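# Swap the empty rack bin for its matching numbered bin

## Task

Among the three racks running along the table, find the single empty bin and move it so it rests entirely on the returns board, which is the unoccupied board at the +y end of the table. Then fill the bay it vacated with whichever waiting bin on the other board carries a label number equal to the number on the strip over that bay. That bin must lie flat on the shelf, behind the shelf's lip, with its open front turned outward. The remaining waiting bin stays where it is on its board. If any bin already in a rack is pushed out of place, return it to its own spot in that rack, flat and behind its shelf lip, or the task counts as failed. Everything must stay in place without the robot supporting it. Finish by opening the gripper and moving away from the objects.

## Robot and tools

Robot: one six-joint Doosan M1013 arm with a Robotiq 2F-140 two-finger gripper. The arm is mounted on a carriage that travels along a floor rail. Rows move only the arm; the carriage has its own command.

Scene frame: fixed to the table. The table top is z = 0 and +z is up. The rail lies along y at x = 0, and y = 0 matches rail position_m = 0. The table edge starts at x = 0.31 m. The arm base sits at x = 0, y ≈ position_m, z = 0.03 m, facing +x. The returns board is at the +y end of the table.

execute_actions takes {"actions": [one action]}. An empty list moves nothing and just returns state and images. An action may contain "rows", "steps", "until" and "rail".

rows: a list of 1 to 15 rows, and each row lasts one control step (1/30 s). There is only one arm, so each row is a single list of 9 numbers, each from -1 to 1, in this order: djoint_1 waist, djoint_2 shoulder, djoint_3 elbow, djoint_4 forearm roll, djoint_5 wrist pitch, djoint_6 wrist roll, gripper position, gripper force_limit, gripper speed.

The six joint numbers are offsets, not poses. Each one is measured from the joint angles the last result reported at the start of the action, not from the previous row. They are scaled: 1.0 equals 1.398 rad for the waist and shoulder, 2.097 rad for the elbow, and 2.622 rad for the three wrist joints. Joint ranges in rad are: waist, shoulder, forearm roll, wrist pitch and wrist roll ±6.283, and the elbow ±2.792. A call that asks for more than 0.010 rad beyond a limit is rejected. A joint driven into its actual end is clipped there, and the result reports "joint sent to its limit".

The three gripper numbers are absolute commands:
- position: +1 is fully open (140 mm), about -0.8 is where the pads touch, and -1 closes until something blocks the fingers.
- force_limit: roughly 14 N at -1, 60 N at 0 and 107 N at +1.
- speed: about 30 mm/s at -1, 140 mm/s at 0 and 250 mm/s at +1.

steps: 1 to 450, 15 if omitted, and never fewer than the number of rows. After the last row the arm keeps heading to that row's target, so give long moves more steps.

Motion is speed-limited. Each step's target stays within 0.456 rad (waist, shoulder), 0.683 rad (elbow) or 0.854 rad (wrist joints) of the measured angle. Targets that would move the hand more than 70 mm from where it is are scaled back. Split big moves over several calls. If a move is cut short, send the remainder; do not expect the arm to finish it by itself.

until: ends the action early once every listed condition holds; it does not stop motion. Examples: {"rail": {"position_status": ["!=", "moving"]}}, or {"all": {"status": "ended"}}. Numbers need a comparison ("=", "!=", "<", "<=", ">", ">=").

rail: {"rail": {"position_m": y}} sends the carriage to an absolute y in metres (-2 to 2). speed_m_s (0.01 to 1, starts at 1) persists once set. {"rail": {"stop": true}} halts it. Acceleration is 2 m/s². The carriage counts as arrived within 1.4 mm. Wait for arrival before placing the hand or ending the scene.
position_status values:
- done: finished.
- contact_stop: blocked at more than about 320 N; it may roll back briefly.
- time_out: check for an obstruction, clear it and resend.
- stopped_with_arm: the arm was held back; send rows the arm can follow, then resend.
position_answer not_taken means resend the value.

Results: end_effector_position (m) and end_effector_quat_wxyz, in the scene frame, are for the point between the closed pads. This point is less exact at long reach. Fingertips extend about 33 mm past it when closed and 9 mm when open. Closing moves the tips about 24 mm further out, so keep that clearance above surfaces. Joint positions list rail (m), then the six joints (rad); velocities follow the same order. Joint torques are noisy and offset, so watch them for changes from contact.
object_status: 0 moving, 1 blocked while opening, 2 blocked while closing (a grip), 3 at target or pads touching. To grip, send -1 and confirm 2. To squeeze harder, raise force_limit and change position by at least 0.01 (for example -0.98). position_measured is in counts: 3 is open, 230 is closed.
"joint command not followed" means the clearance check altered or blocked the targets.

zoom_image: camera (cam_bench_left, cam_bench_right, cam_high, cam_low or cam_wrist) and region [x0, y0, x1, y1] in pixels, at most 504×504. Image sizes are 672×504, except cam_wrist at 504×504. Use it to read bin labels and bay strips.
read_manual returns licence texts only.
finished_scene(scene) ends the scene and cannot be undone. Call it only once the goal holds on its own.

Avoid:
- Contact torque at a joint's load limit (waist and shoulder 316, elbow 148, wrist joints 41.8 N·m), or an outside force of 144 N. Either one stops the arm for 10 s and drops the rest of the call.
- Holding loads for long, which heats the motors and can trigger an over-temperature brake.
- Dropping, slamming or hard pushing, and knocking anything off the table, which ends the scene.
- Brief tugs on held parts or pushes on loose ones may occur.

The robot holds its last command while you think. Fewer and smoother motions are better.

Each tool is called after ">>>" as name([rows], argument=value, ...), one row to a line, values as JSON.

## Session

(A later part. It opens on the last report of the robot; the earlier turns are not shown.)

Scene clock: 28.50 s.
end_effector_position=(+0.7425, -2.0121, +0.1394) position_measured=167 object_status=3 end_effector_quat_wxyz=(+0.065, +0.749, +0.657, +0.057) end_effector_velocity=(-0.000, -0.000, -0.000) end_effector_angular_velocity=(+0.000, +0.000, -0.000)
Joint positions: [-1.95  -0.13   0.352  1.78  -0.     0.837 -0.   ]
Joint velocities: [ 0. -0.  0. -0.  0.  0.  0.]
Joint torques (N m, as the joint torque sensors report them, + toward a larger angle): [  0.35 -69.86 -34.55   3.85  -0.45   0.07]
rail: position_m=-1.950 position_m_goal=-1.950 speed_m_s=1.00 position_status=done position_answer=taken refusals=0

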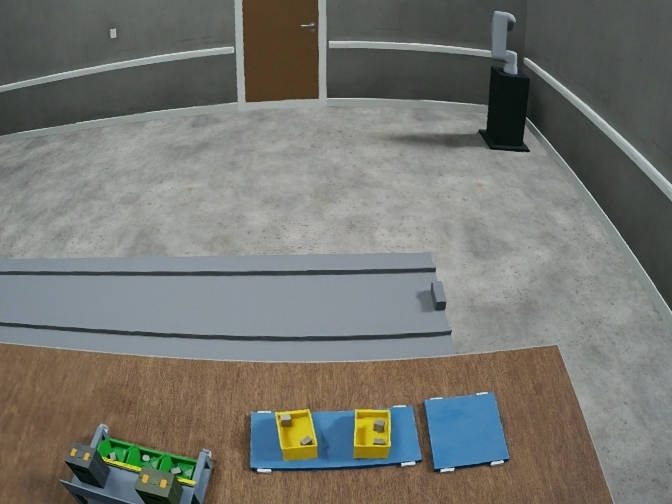

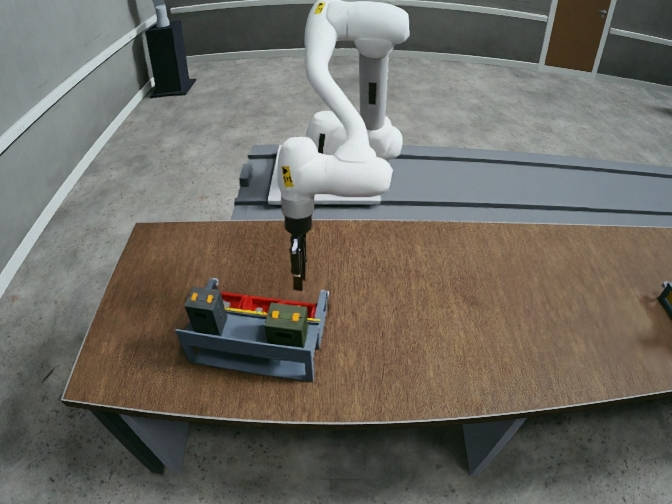

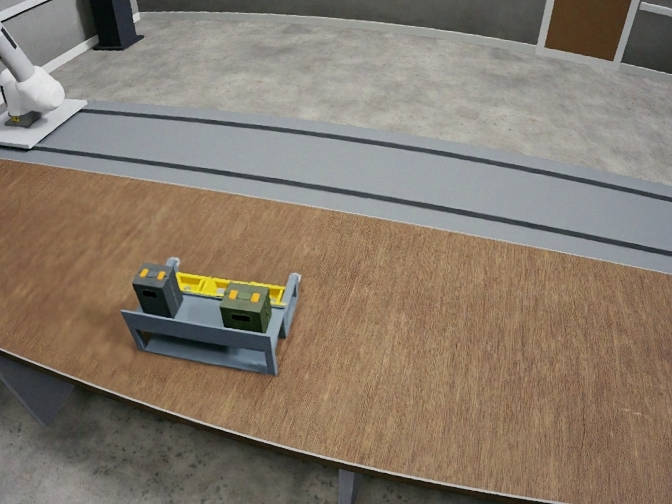

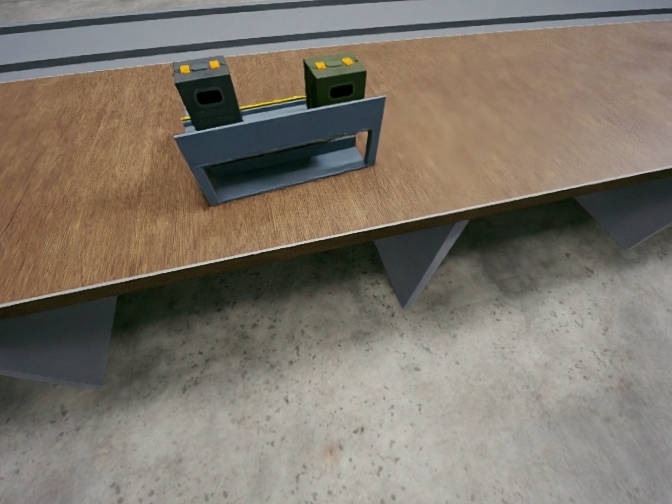

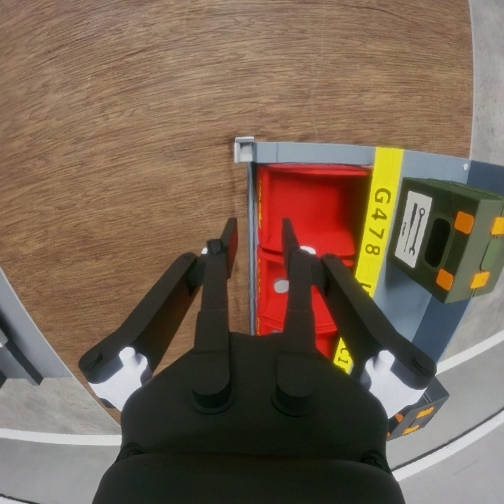

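>>> execute_actions([
  {"rows":[[0,0.051,0.0055,0,-0.0317,0,-0.4,0,0]],"steps":25},
])

>>> zoom_image(camera="cam_wrist", region=[160,80,460,380])

>>> zoom_image(camera="cam_bench_right", region=[230,230,370,340])

Scene clock: 32.73 s.
end_effector_position=(+0.7572, -2.0140, +0.0846) position_measured=179 object_status=3 end_effector_quat_wxyz=(+0.065, +0.749, +0.657, +0.057) end_effector_velocity=(-0.000, -0.000, -0.000) end_effector_angular_velocity=(+0.000, +0.000, -0.000)
Joint positions: [-1.95  -0.13   0.423  1.791 -0.     0.753 -0.   ]
Joint velocities: [ 0. -0.  0.  0.  0. -0.  0.]
Joint torques (N m, as the joint torque sensors report them, + toward a larger angle): [  0.49 -74.09 -32.8    3.66  -0.36   0.1 ]
rail: position_m=-1.950 position_m_goal=-1.950 speed_m_s=1.00 position_status=done position_answer=taken refusals=0

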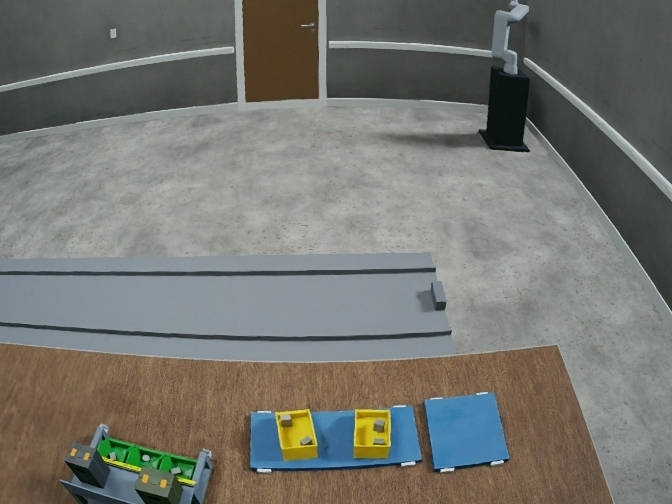

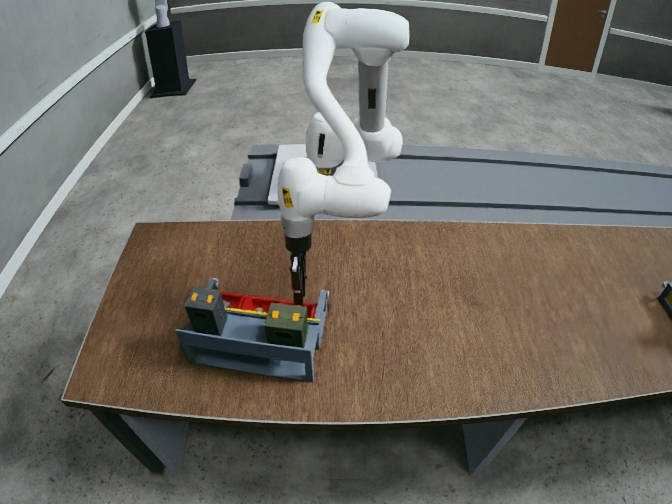

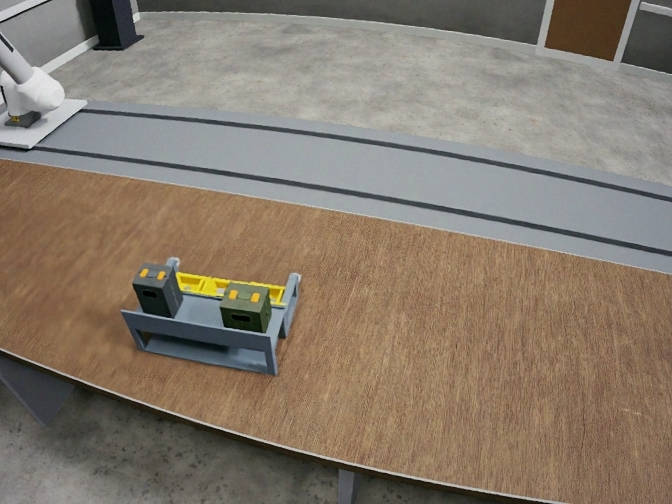

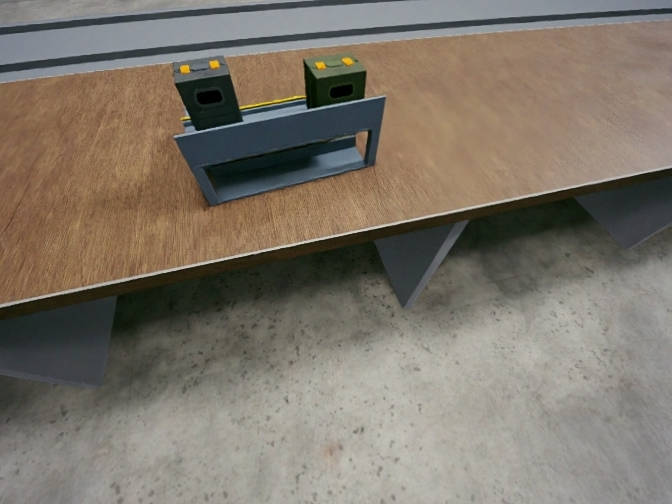

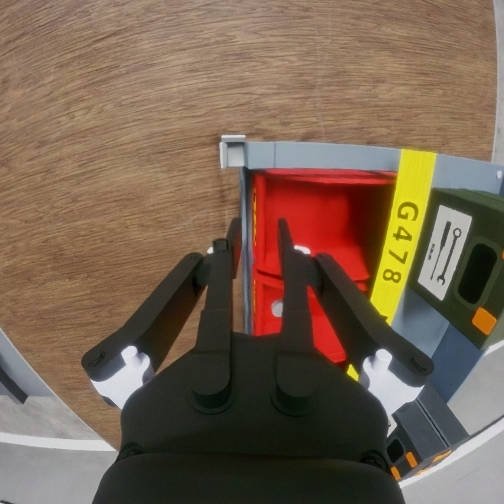

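Region (160, 80, 460, 380) of cam_wrist's 504x504 image, scaled by 1.680, with more detail than that image has.

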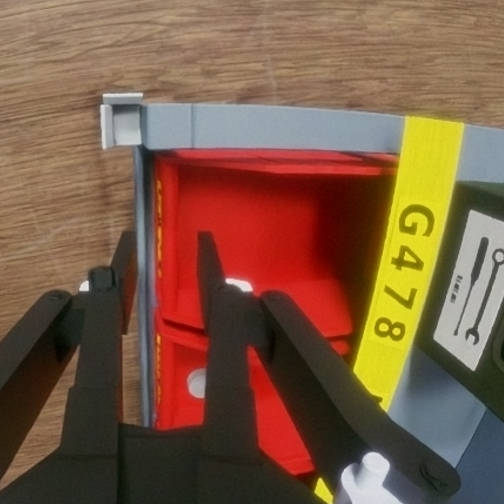

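Region (230, 230, 370, 340) of cam_bench_right's 672x504 image, scaled by 3.600, with more detail than that image has; it fills the top 396 rows of this view, and the rest is white.

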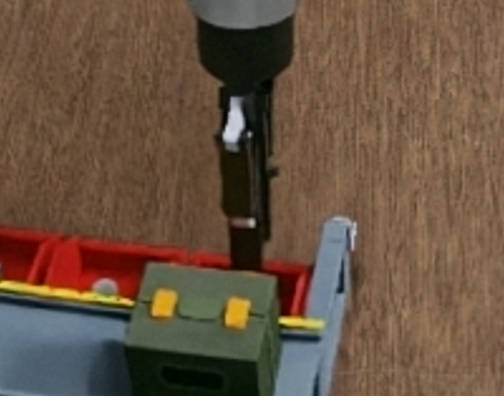

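>>> execute_actions([
  {"rows":[[0,0.031,-0.0145,0,0.014,0,-0.55,0,0]],"steps":20},
])

>>> execute_actions([
  {"rows":[[0,0,0,0,0,0,-1,0.3,-0.6]],"steps":20},
])

>>> zoom_image(camera="cam_wrist", region=[160,80,460,380])

Scene clock: 36.13 s.
end_effector_position=(+0.7607, -2.0145, +0.0648) position_measured=199 object_status=3 end_effector_quat_wxyz=(+0.046, +0.750, +0.658, +0.041) end_effector_velocity=(-0.000, +0.000, -0.000) end_effector_angular_velocity=(+0.000, +0.000, -0.000)
Joint positions: [-1.95  -0.13   0.467  1.761 -0.     0.79  -0.   ]
Joint velocities: [ 0. -0.  0. -0.  0.  0. -0.]
Joint torques (N m, as the joint torque sensors report them, + toward a larger angle): [  0.79 -78.32 -32.38   3.74  -0.21   0.09]
rail: position_m=-1.950 position_m_goal=-1.950 speed_m_s=1.00 position_status=done position_answer=taken refusals=0

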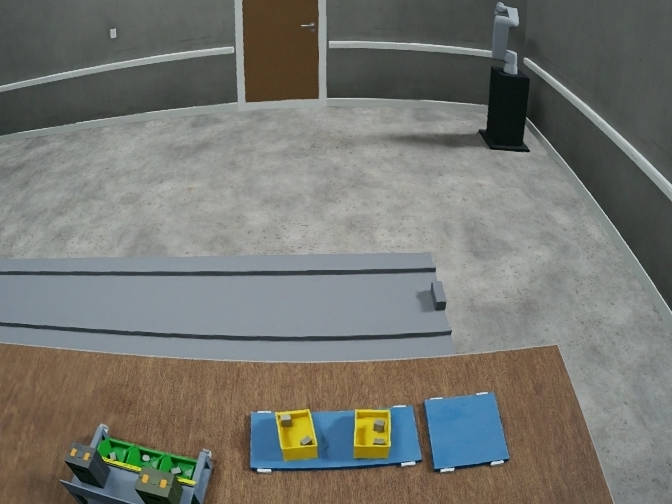

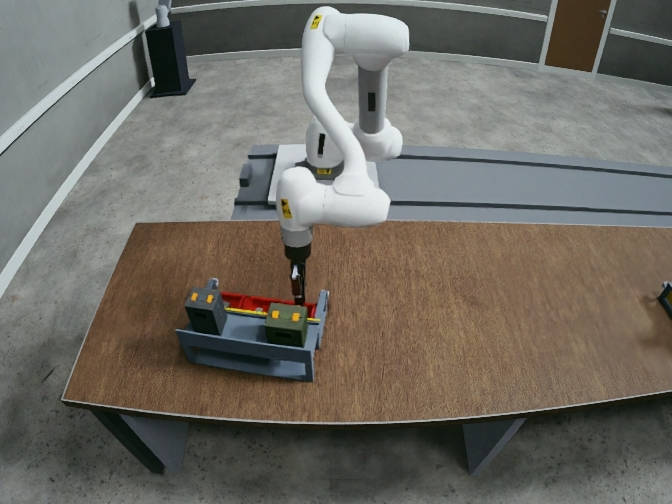

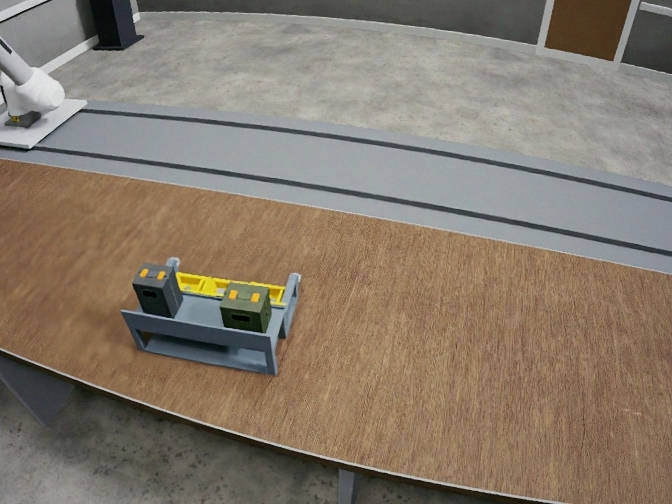

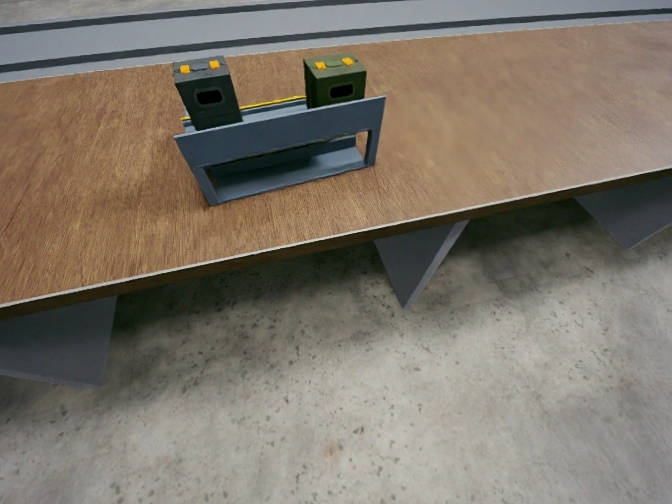

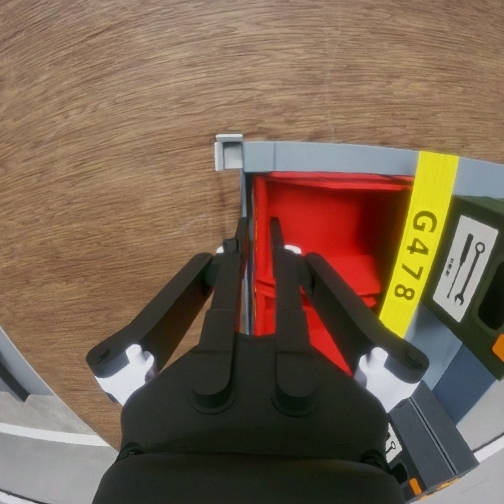

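Scene clock: 36.80 s.
end_effector_position=(+0.7607, -2.0145, +0.0648) position_measured=222 object_status=2 end_effector_quat_wxyz=(+0.046, +0.750, +0.658, +0.041) end_effector_velocity=(-0.000, +0.000, -0.000) end_effector_angular_velocity=(+0.000, +0.000, +0.000)
Joint positions: [-1.95  -0.13   0.467  1.761 -0.     0.79  -0.   ]
Joint velocities: [ 0.  0.  0.  0. -0.  0. -0.]
Joint torques (N m, as the joint torque sensors report them, + toward a larger angle): [  0.47 -68.51 -27.54   3.58  -0.46   0.09]
rail: position_m=-1.950 position_m_goal=-1.950 speed_m_s=1.00 position_status=done position_answer=taken refusals=0

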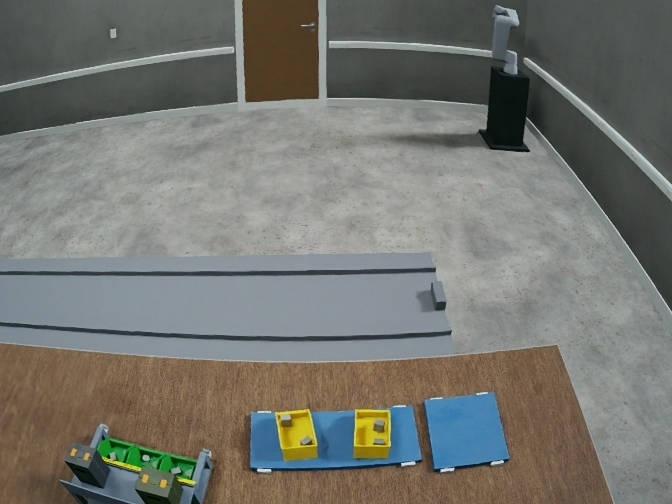

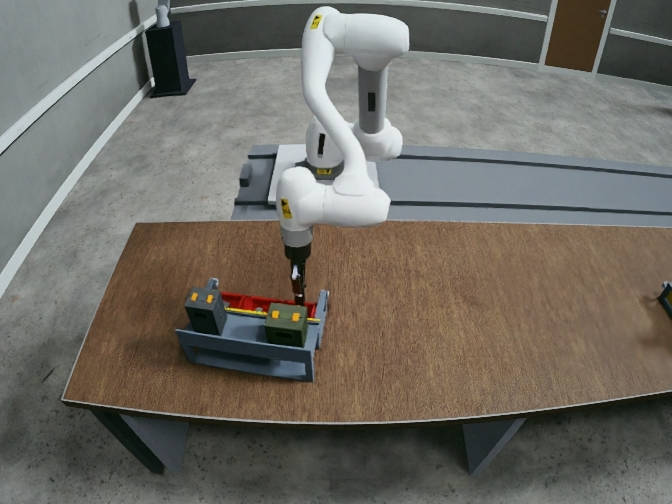

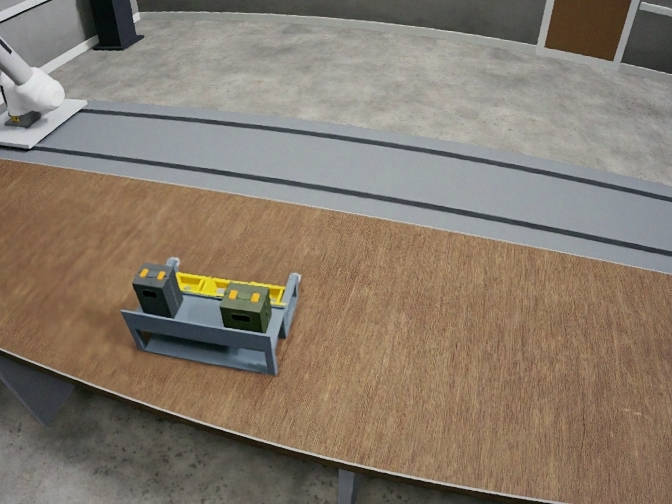

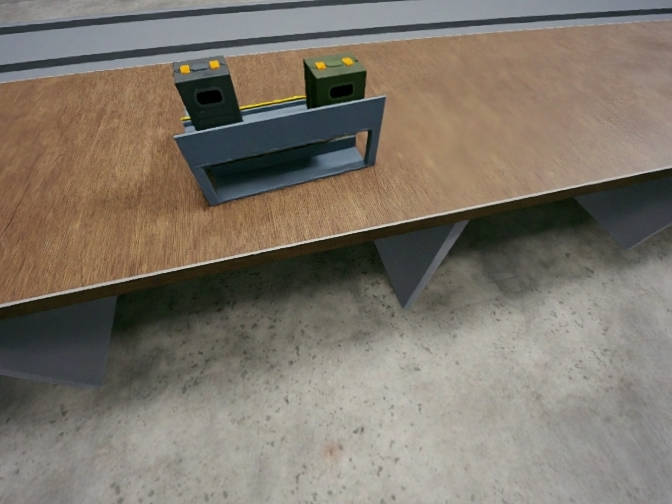

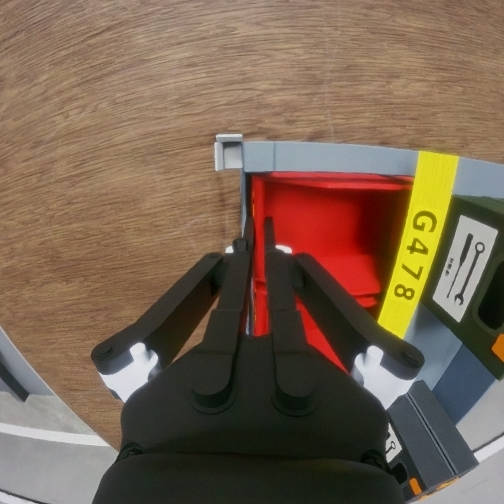

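Region (160, 80, 460, 380) of cam_wrist's 504x504 image, scaled by 1.680, with more detail than that image has.

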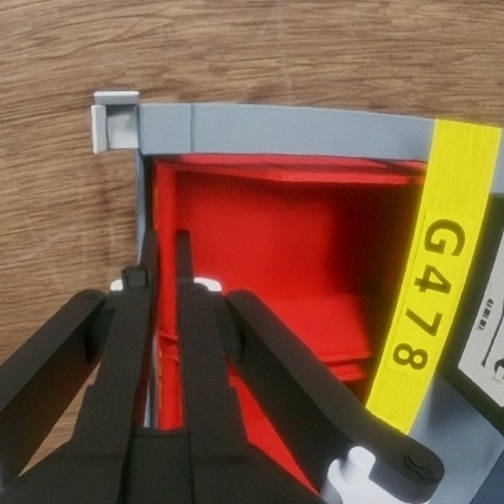

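>>> execute_actions([
  {"rows":[[0,-0.0193,-0.0038,0,0.0133,0,-1,0.3,-0.6]],"steps":15},
])

>>> execute_actions([
  {"rows":[[0,-0.015,0.015,0,-0.004,0,-1,0.3,-0.6],[0,-0.015,0.015,0,-0.004,0,-1,0.3,-0.6],[0,-0.03,0.03,0,-0.008,0,-1,0.3,-0.6],[0,-0.03,0.03,0,-0.008,0,-1,0.3,-0.6],[0,-0.047,0.047,0,-0.013,0,-1,0.3,-0.6],[0,-0.047,0.047,0,-0.013,0,-1,0.3,-0.6],[0,-0.07,0.07,0,-0.019,0,-1,0.3,-0.6],[0,-0.07,0.07,0,-0.019,0,-1,0.3,-0.6],[0,-0.0937,0.0944,0,-0.0256,0,-1,0.3,-0.6]],"steps":25},
])

Scene clock: 39.80 s.
end_effector_position=(+0.7574, -2.0141, +0.0878) position_measured=222 object_status=2 end_effector_quat_wxyz=(+0.046, +0.750, +0.658, +0.041) end_effector_velocity=(+0.000, -0.000, +0.001) end_effector_angular_velocity=(-0.000, -0.001, -0.000)
Joint positions: [-1.95  -0.13   0.44   1.753 -0.     0.825 -0.   ]
Joint velocities: [ 0.     0.    -0.001 -0.     0.    -0.    -0.   ]
Joint torques (N m, as the joint torque sensors report them, + toward a larger angle): [  1.2  -80.11 -34.74   3.51  -1.29   0.16]
rail: position_m=-1.950 position_m_goal=-1.950 speed_m_s=1.00 position_status=done position_answer=taken refusals=0

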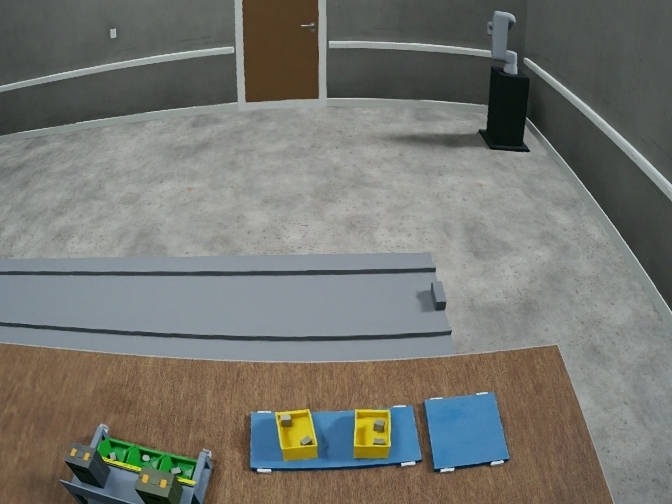

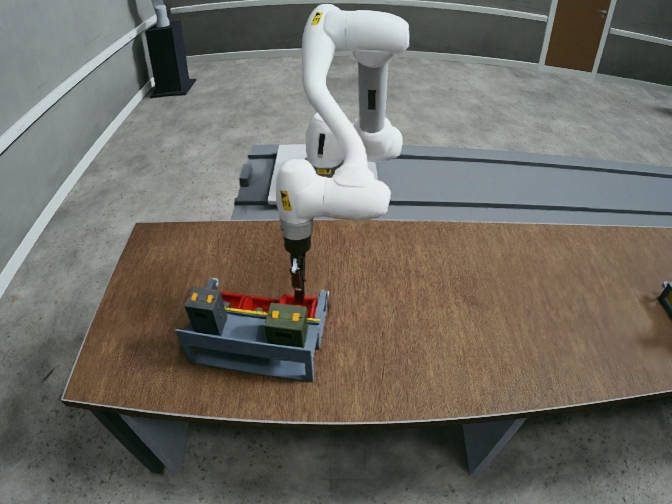

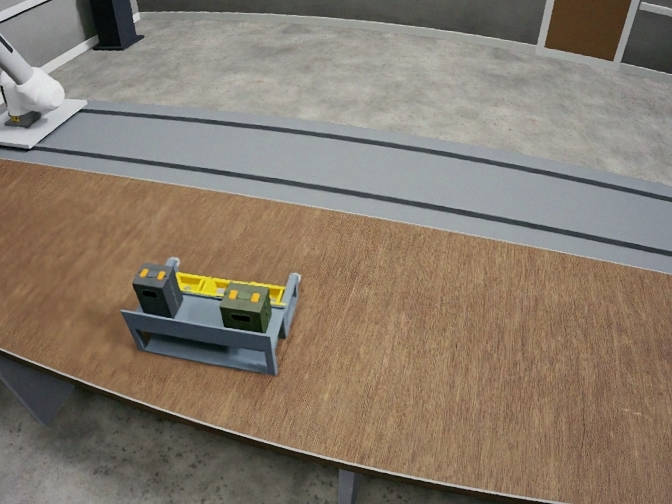

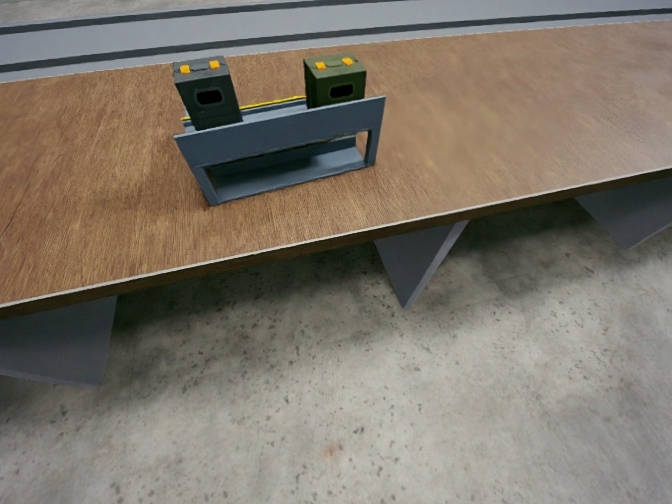

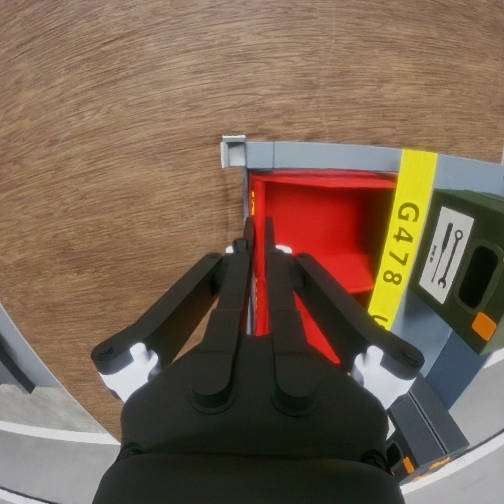

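Scene clock: 40.63 s.
end_effector_position=(+0.6599, -2.0013, +0.0878) position_measured=222 object_status=2 end_effector_quat_wxyz=(+0.047, +0.750, +0.658, +0.041) end_effector_velocity=(-0.000, +0.000, +0.000) end_effector_angular_velocity=(-0.000, -0.000, +0.000)
Joint positions: [-1.95  -0.13   0.309  1.951 -0.     0.758 -0.   ]
Joint velocities: [ 0.  0. -0.  0.  0. -0. -0.]
Joint torques (N m, as the joint torque sensors report them, + toward a larger angle): [ -0.01 -62.41 -31.9    3.67  -0.49   0.19]
rail: position_m=-1.950 position_m_goal=-1.950 speed_m_s=1.00 position_status=done position_answer=taken refusals=0

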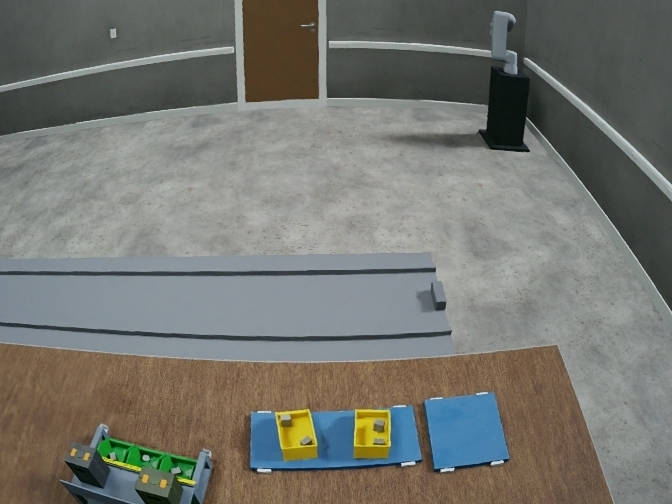

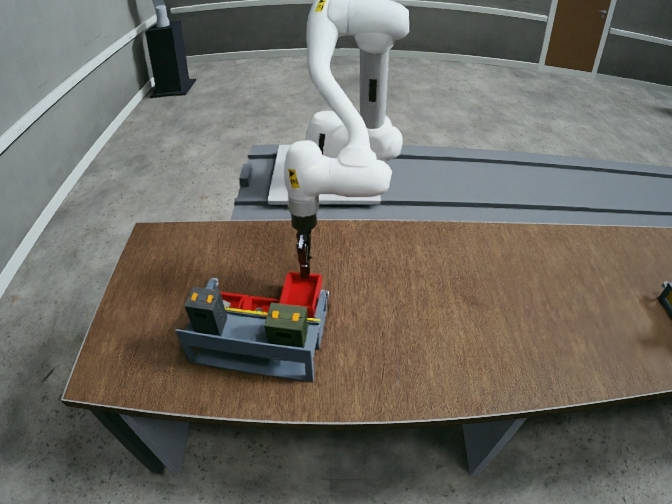

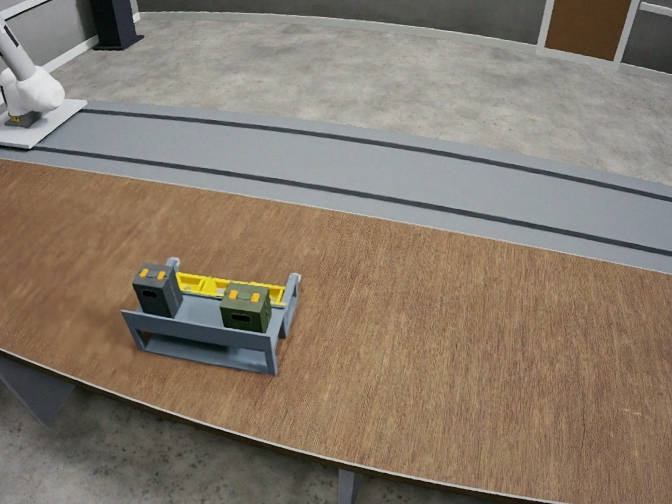

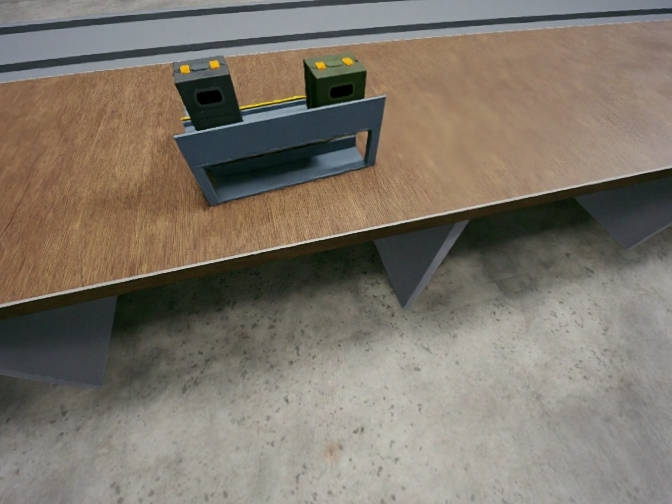

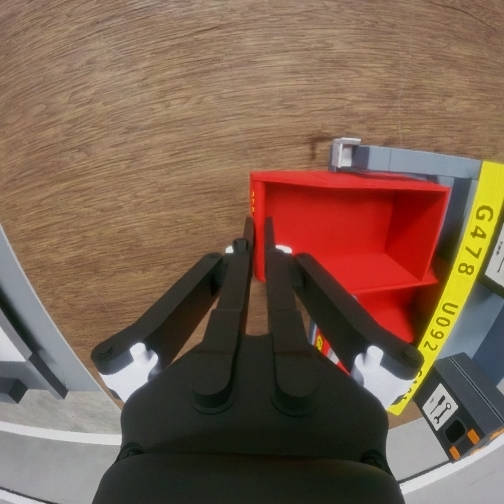

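>>> execute_actions([
  {"rows":[[0,-0.28,0.077,0,0.135,0,-0.98,1,-0.6]],"steps":35},
])

>>> execute_actions([
  {"rail":{"position_m":2},"rows":[[0.42,0,0,0,0,0.175,-0.98,1,-0.6]],"steps":200,"until":{"rail":{"position_status":"done"}}},
])

>>> execute_actions([
  {"rows":[[0,0.244,-0.1116,0,-0.041,0,-0.98,1,-0.6]],"steps":35},
])

Scene clock: 44.27 s.
end_effector_position=(+0.4506, -1.9740, +0.2202) position_measured=225 object_status=2 end_effector_quat_wxyz=(-0.000, +0.751, +0.660, -0.000) end_effector_velocity=(-0.000, +0.000, +0.000) end_effector_angular_velocity=(+0.000, -0.000, -0.000)
Joint positions: [-1.95  -0.13  -0.083  2.112 -0.     1.112 -0.   ]
Joint velocities: [ 0.  0. -0.  0.  0.  0.  0.]
Joint torques (N m, as the joint torque sensors report them, + toward a larger angle): [  0.81 -29.11 -37.34   4.01  -0.08   0.13]
rail: position_m=-1.950 position_m_goal=-1.950 speed_m_s=1.00 position_status=done position_answer=taken refusals=0

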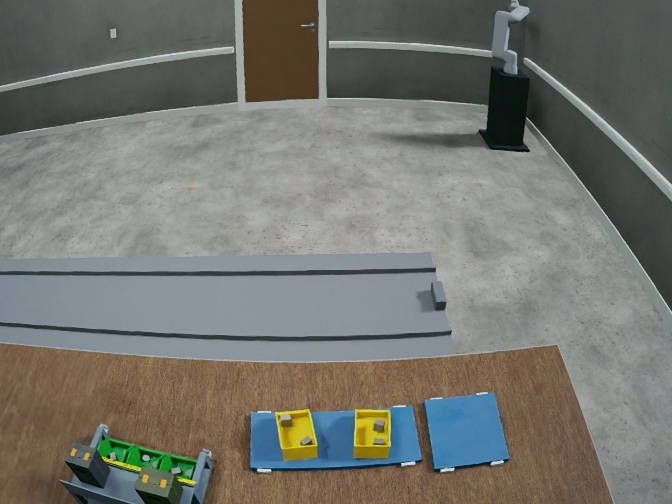

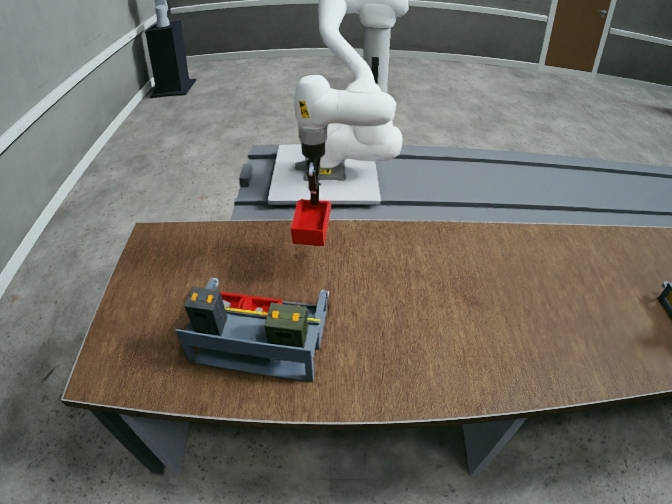

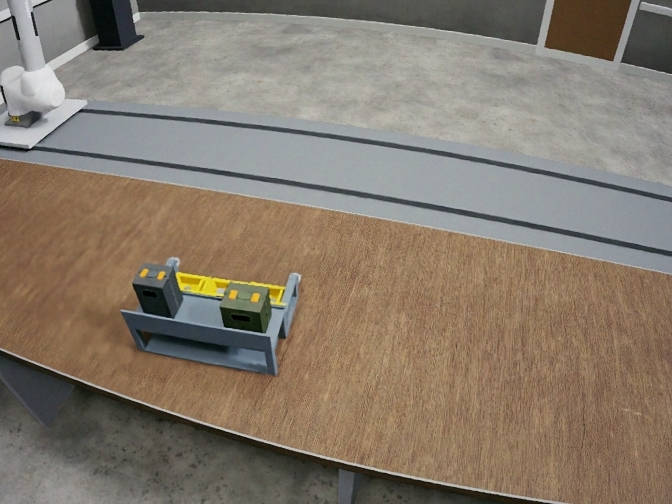

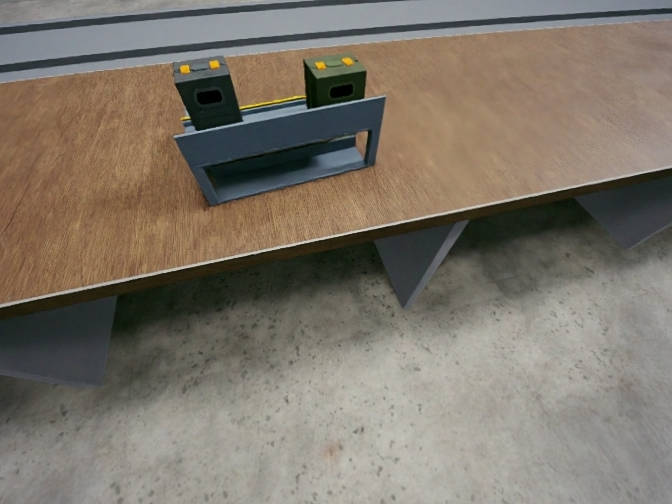

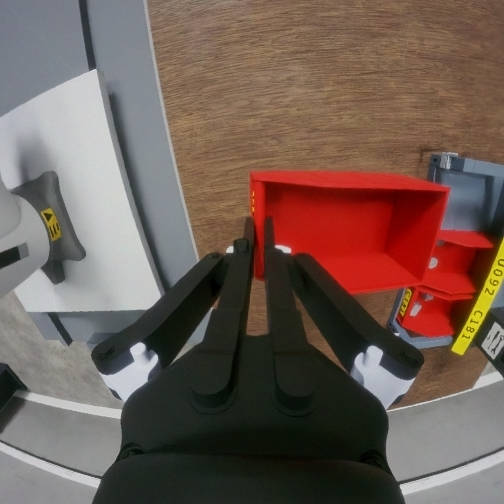

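Scene clock: 48.73 s.
end_effector_position=(+0.3885, +2.2295, +0.2202) position_measured=225 object_status=2 end_effector_quat_wxyz=(+0.000, +0.708, +0.707, -0.000) end_effector_velocity=(-0.000, -0.000, +0.001) end_effector_angular_velocity=(+0.001, -0.002, -0.000)
Joint positions: [ 2.     0.457 -0.083  2.112 -0.     1.112  0.459]
Joint velocities: [ 0.    -0.    -0.002 -0.     0.    -0.    -0.   ]
Joint torques (N m, as the joint torque sensors report them, + toward a larger angle): [ -0.28 -31.91 -37.76   4.26  -0.05   0.15]
rail: position_m=2.000 position_m_goal=2.000 speed_m_s=1.00 position_status=done position_answer=taken refusals=0

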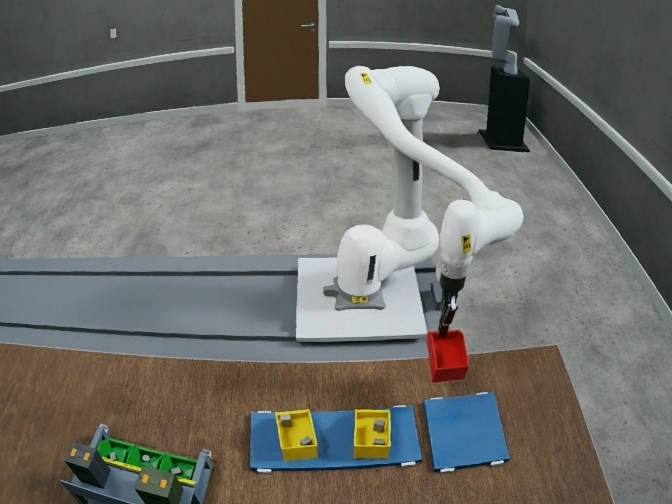

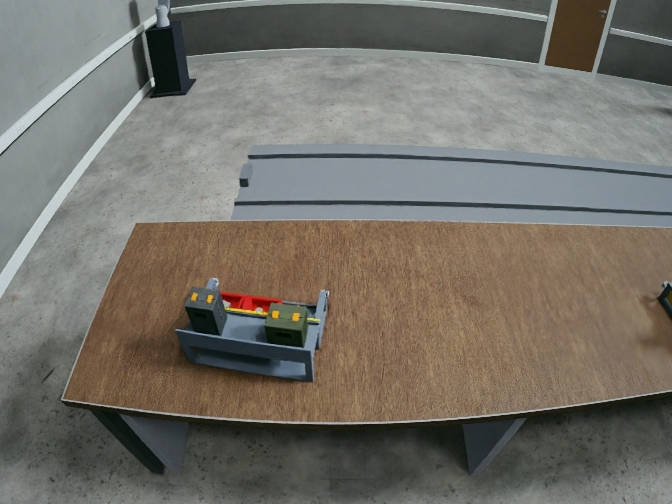

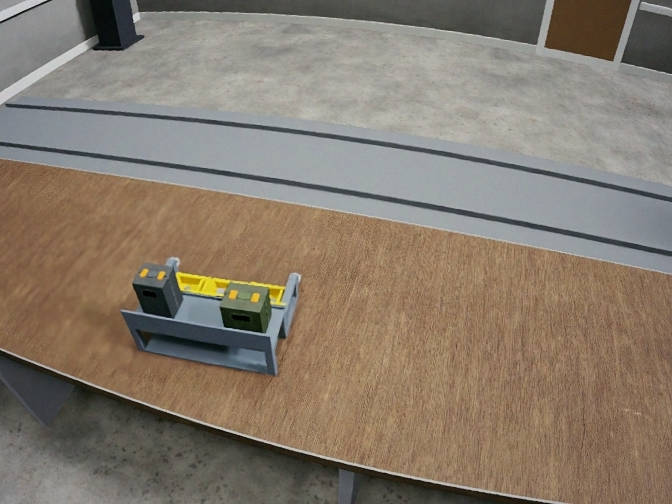

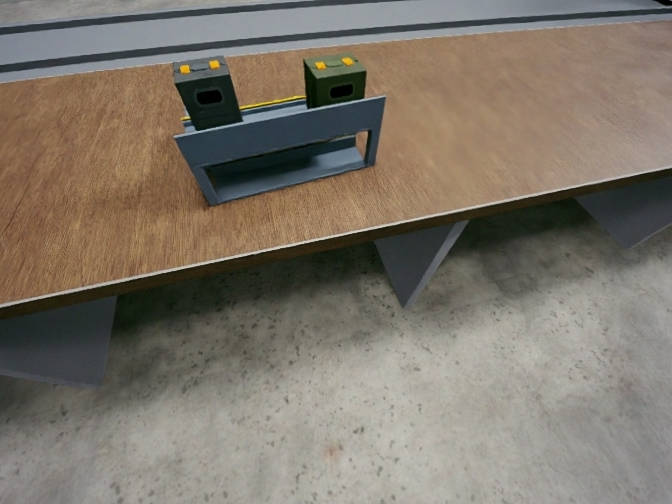

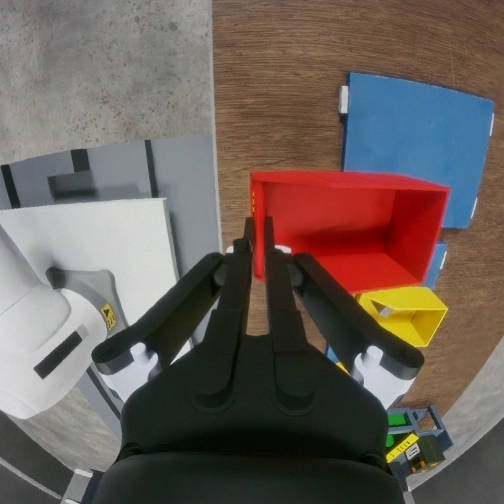

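Scene clock: 49.90 s.
end_effector_position=(+0.5504, +2.3092, +0.1496) position_measured=225 object_status=2 end_effector_quat_wxyz=(+0.000, +0.708, +0.707, +0.000) end_effector_velocity=(+0.000, +0.000, -0.000) end_effector_angular_velocity=(-0.000, +0.000, -0.000)
Joint positions: [ 2.     0.457  0.259  1.878 -0.     1.004  0.459]
Joint velocities: [ 0. -0.  0. -0.  0. -0. -0.]
Joint torques (N m, as the joint torque sensors report them, + toward a larger angle): [  0.86 -60.43 -34.31   3.79  -0.08   0.04]
rail: position_m=2.000 position_m_goal=2.000 speed_m_s=1.00 position_status=done position_answer=taken refusals=0

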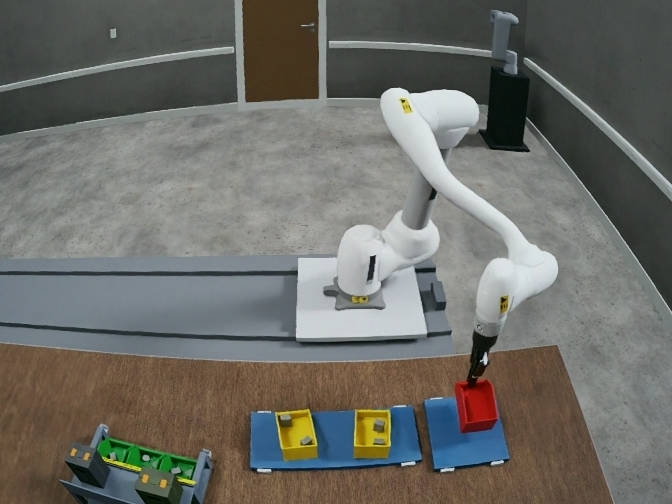

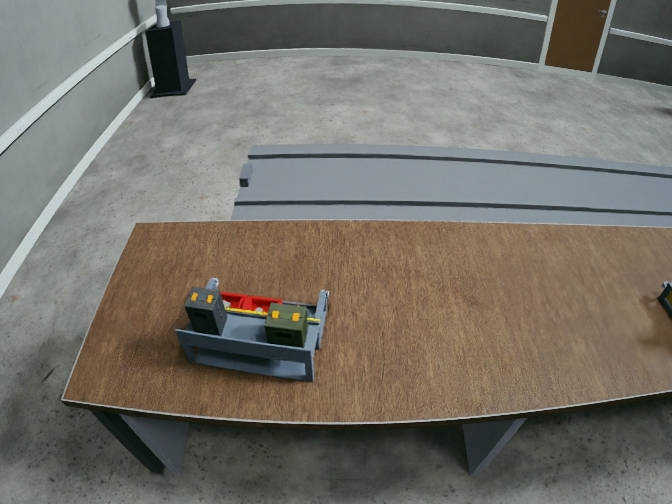

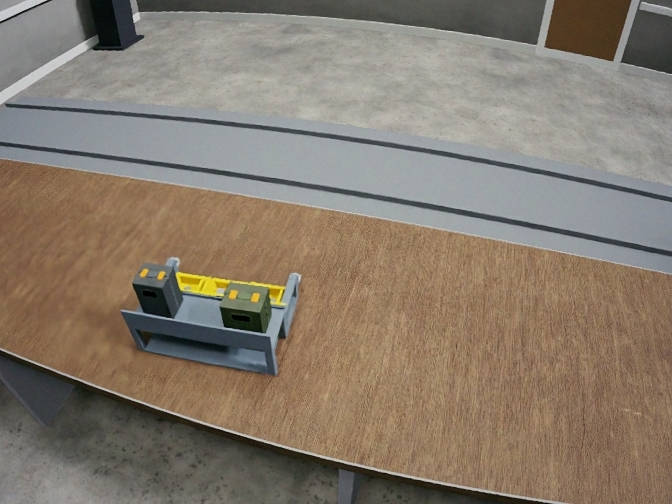

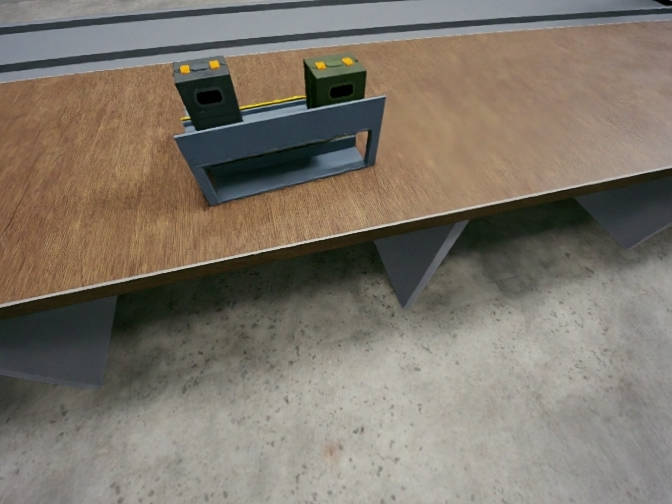

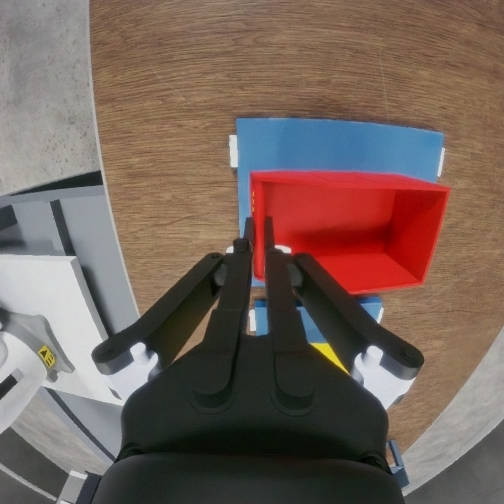

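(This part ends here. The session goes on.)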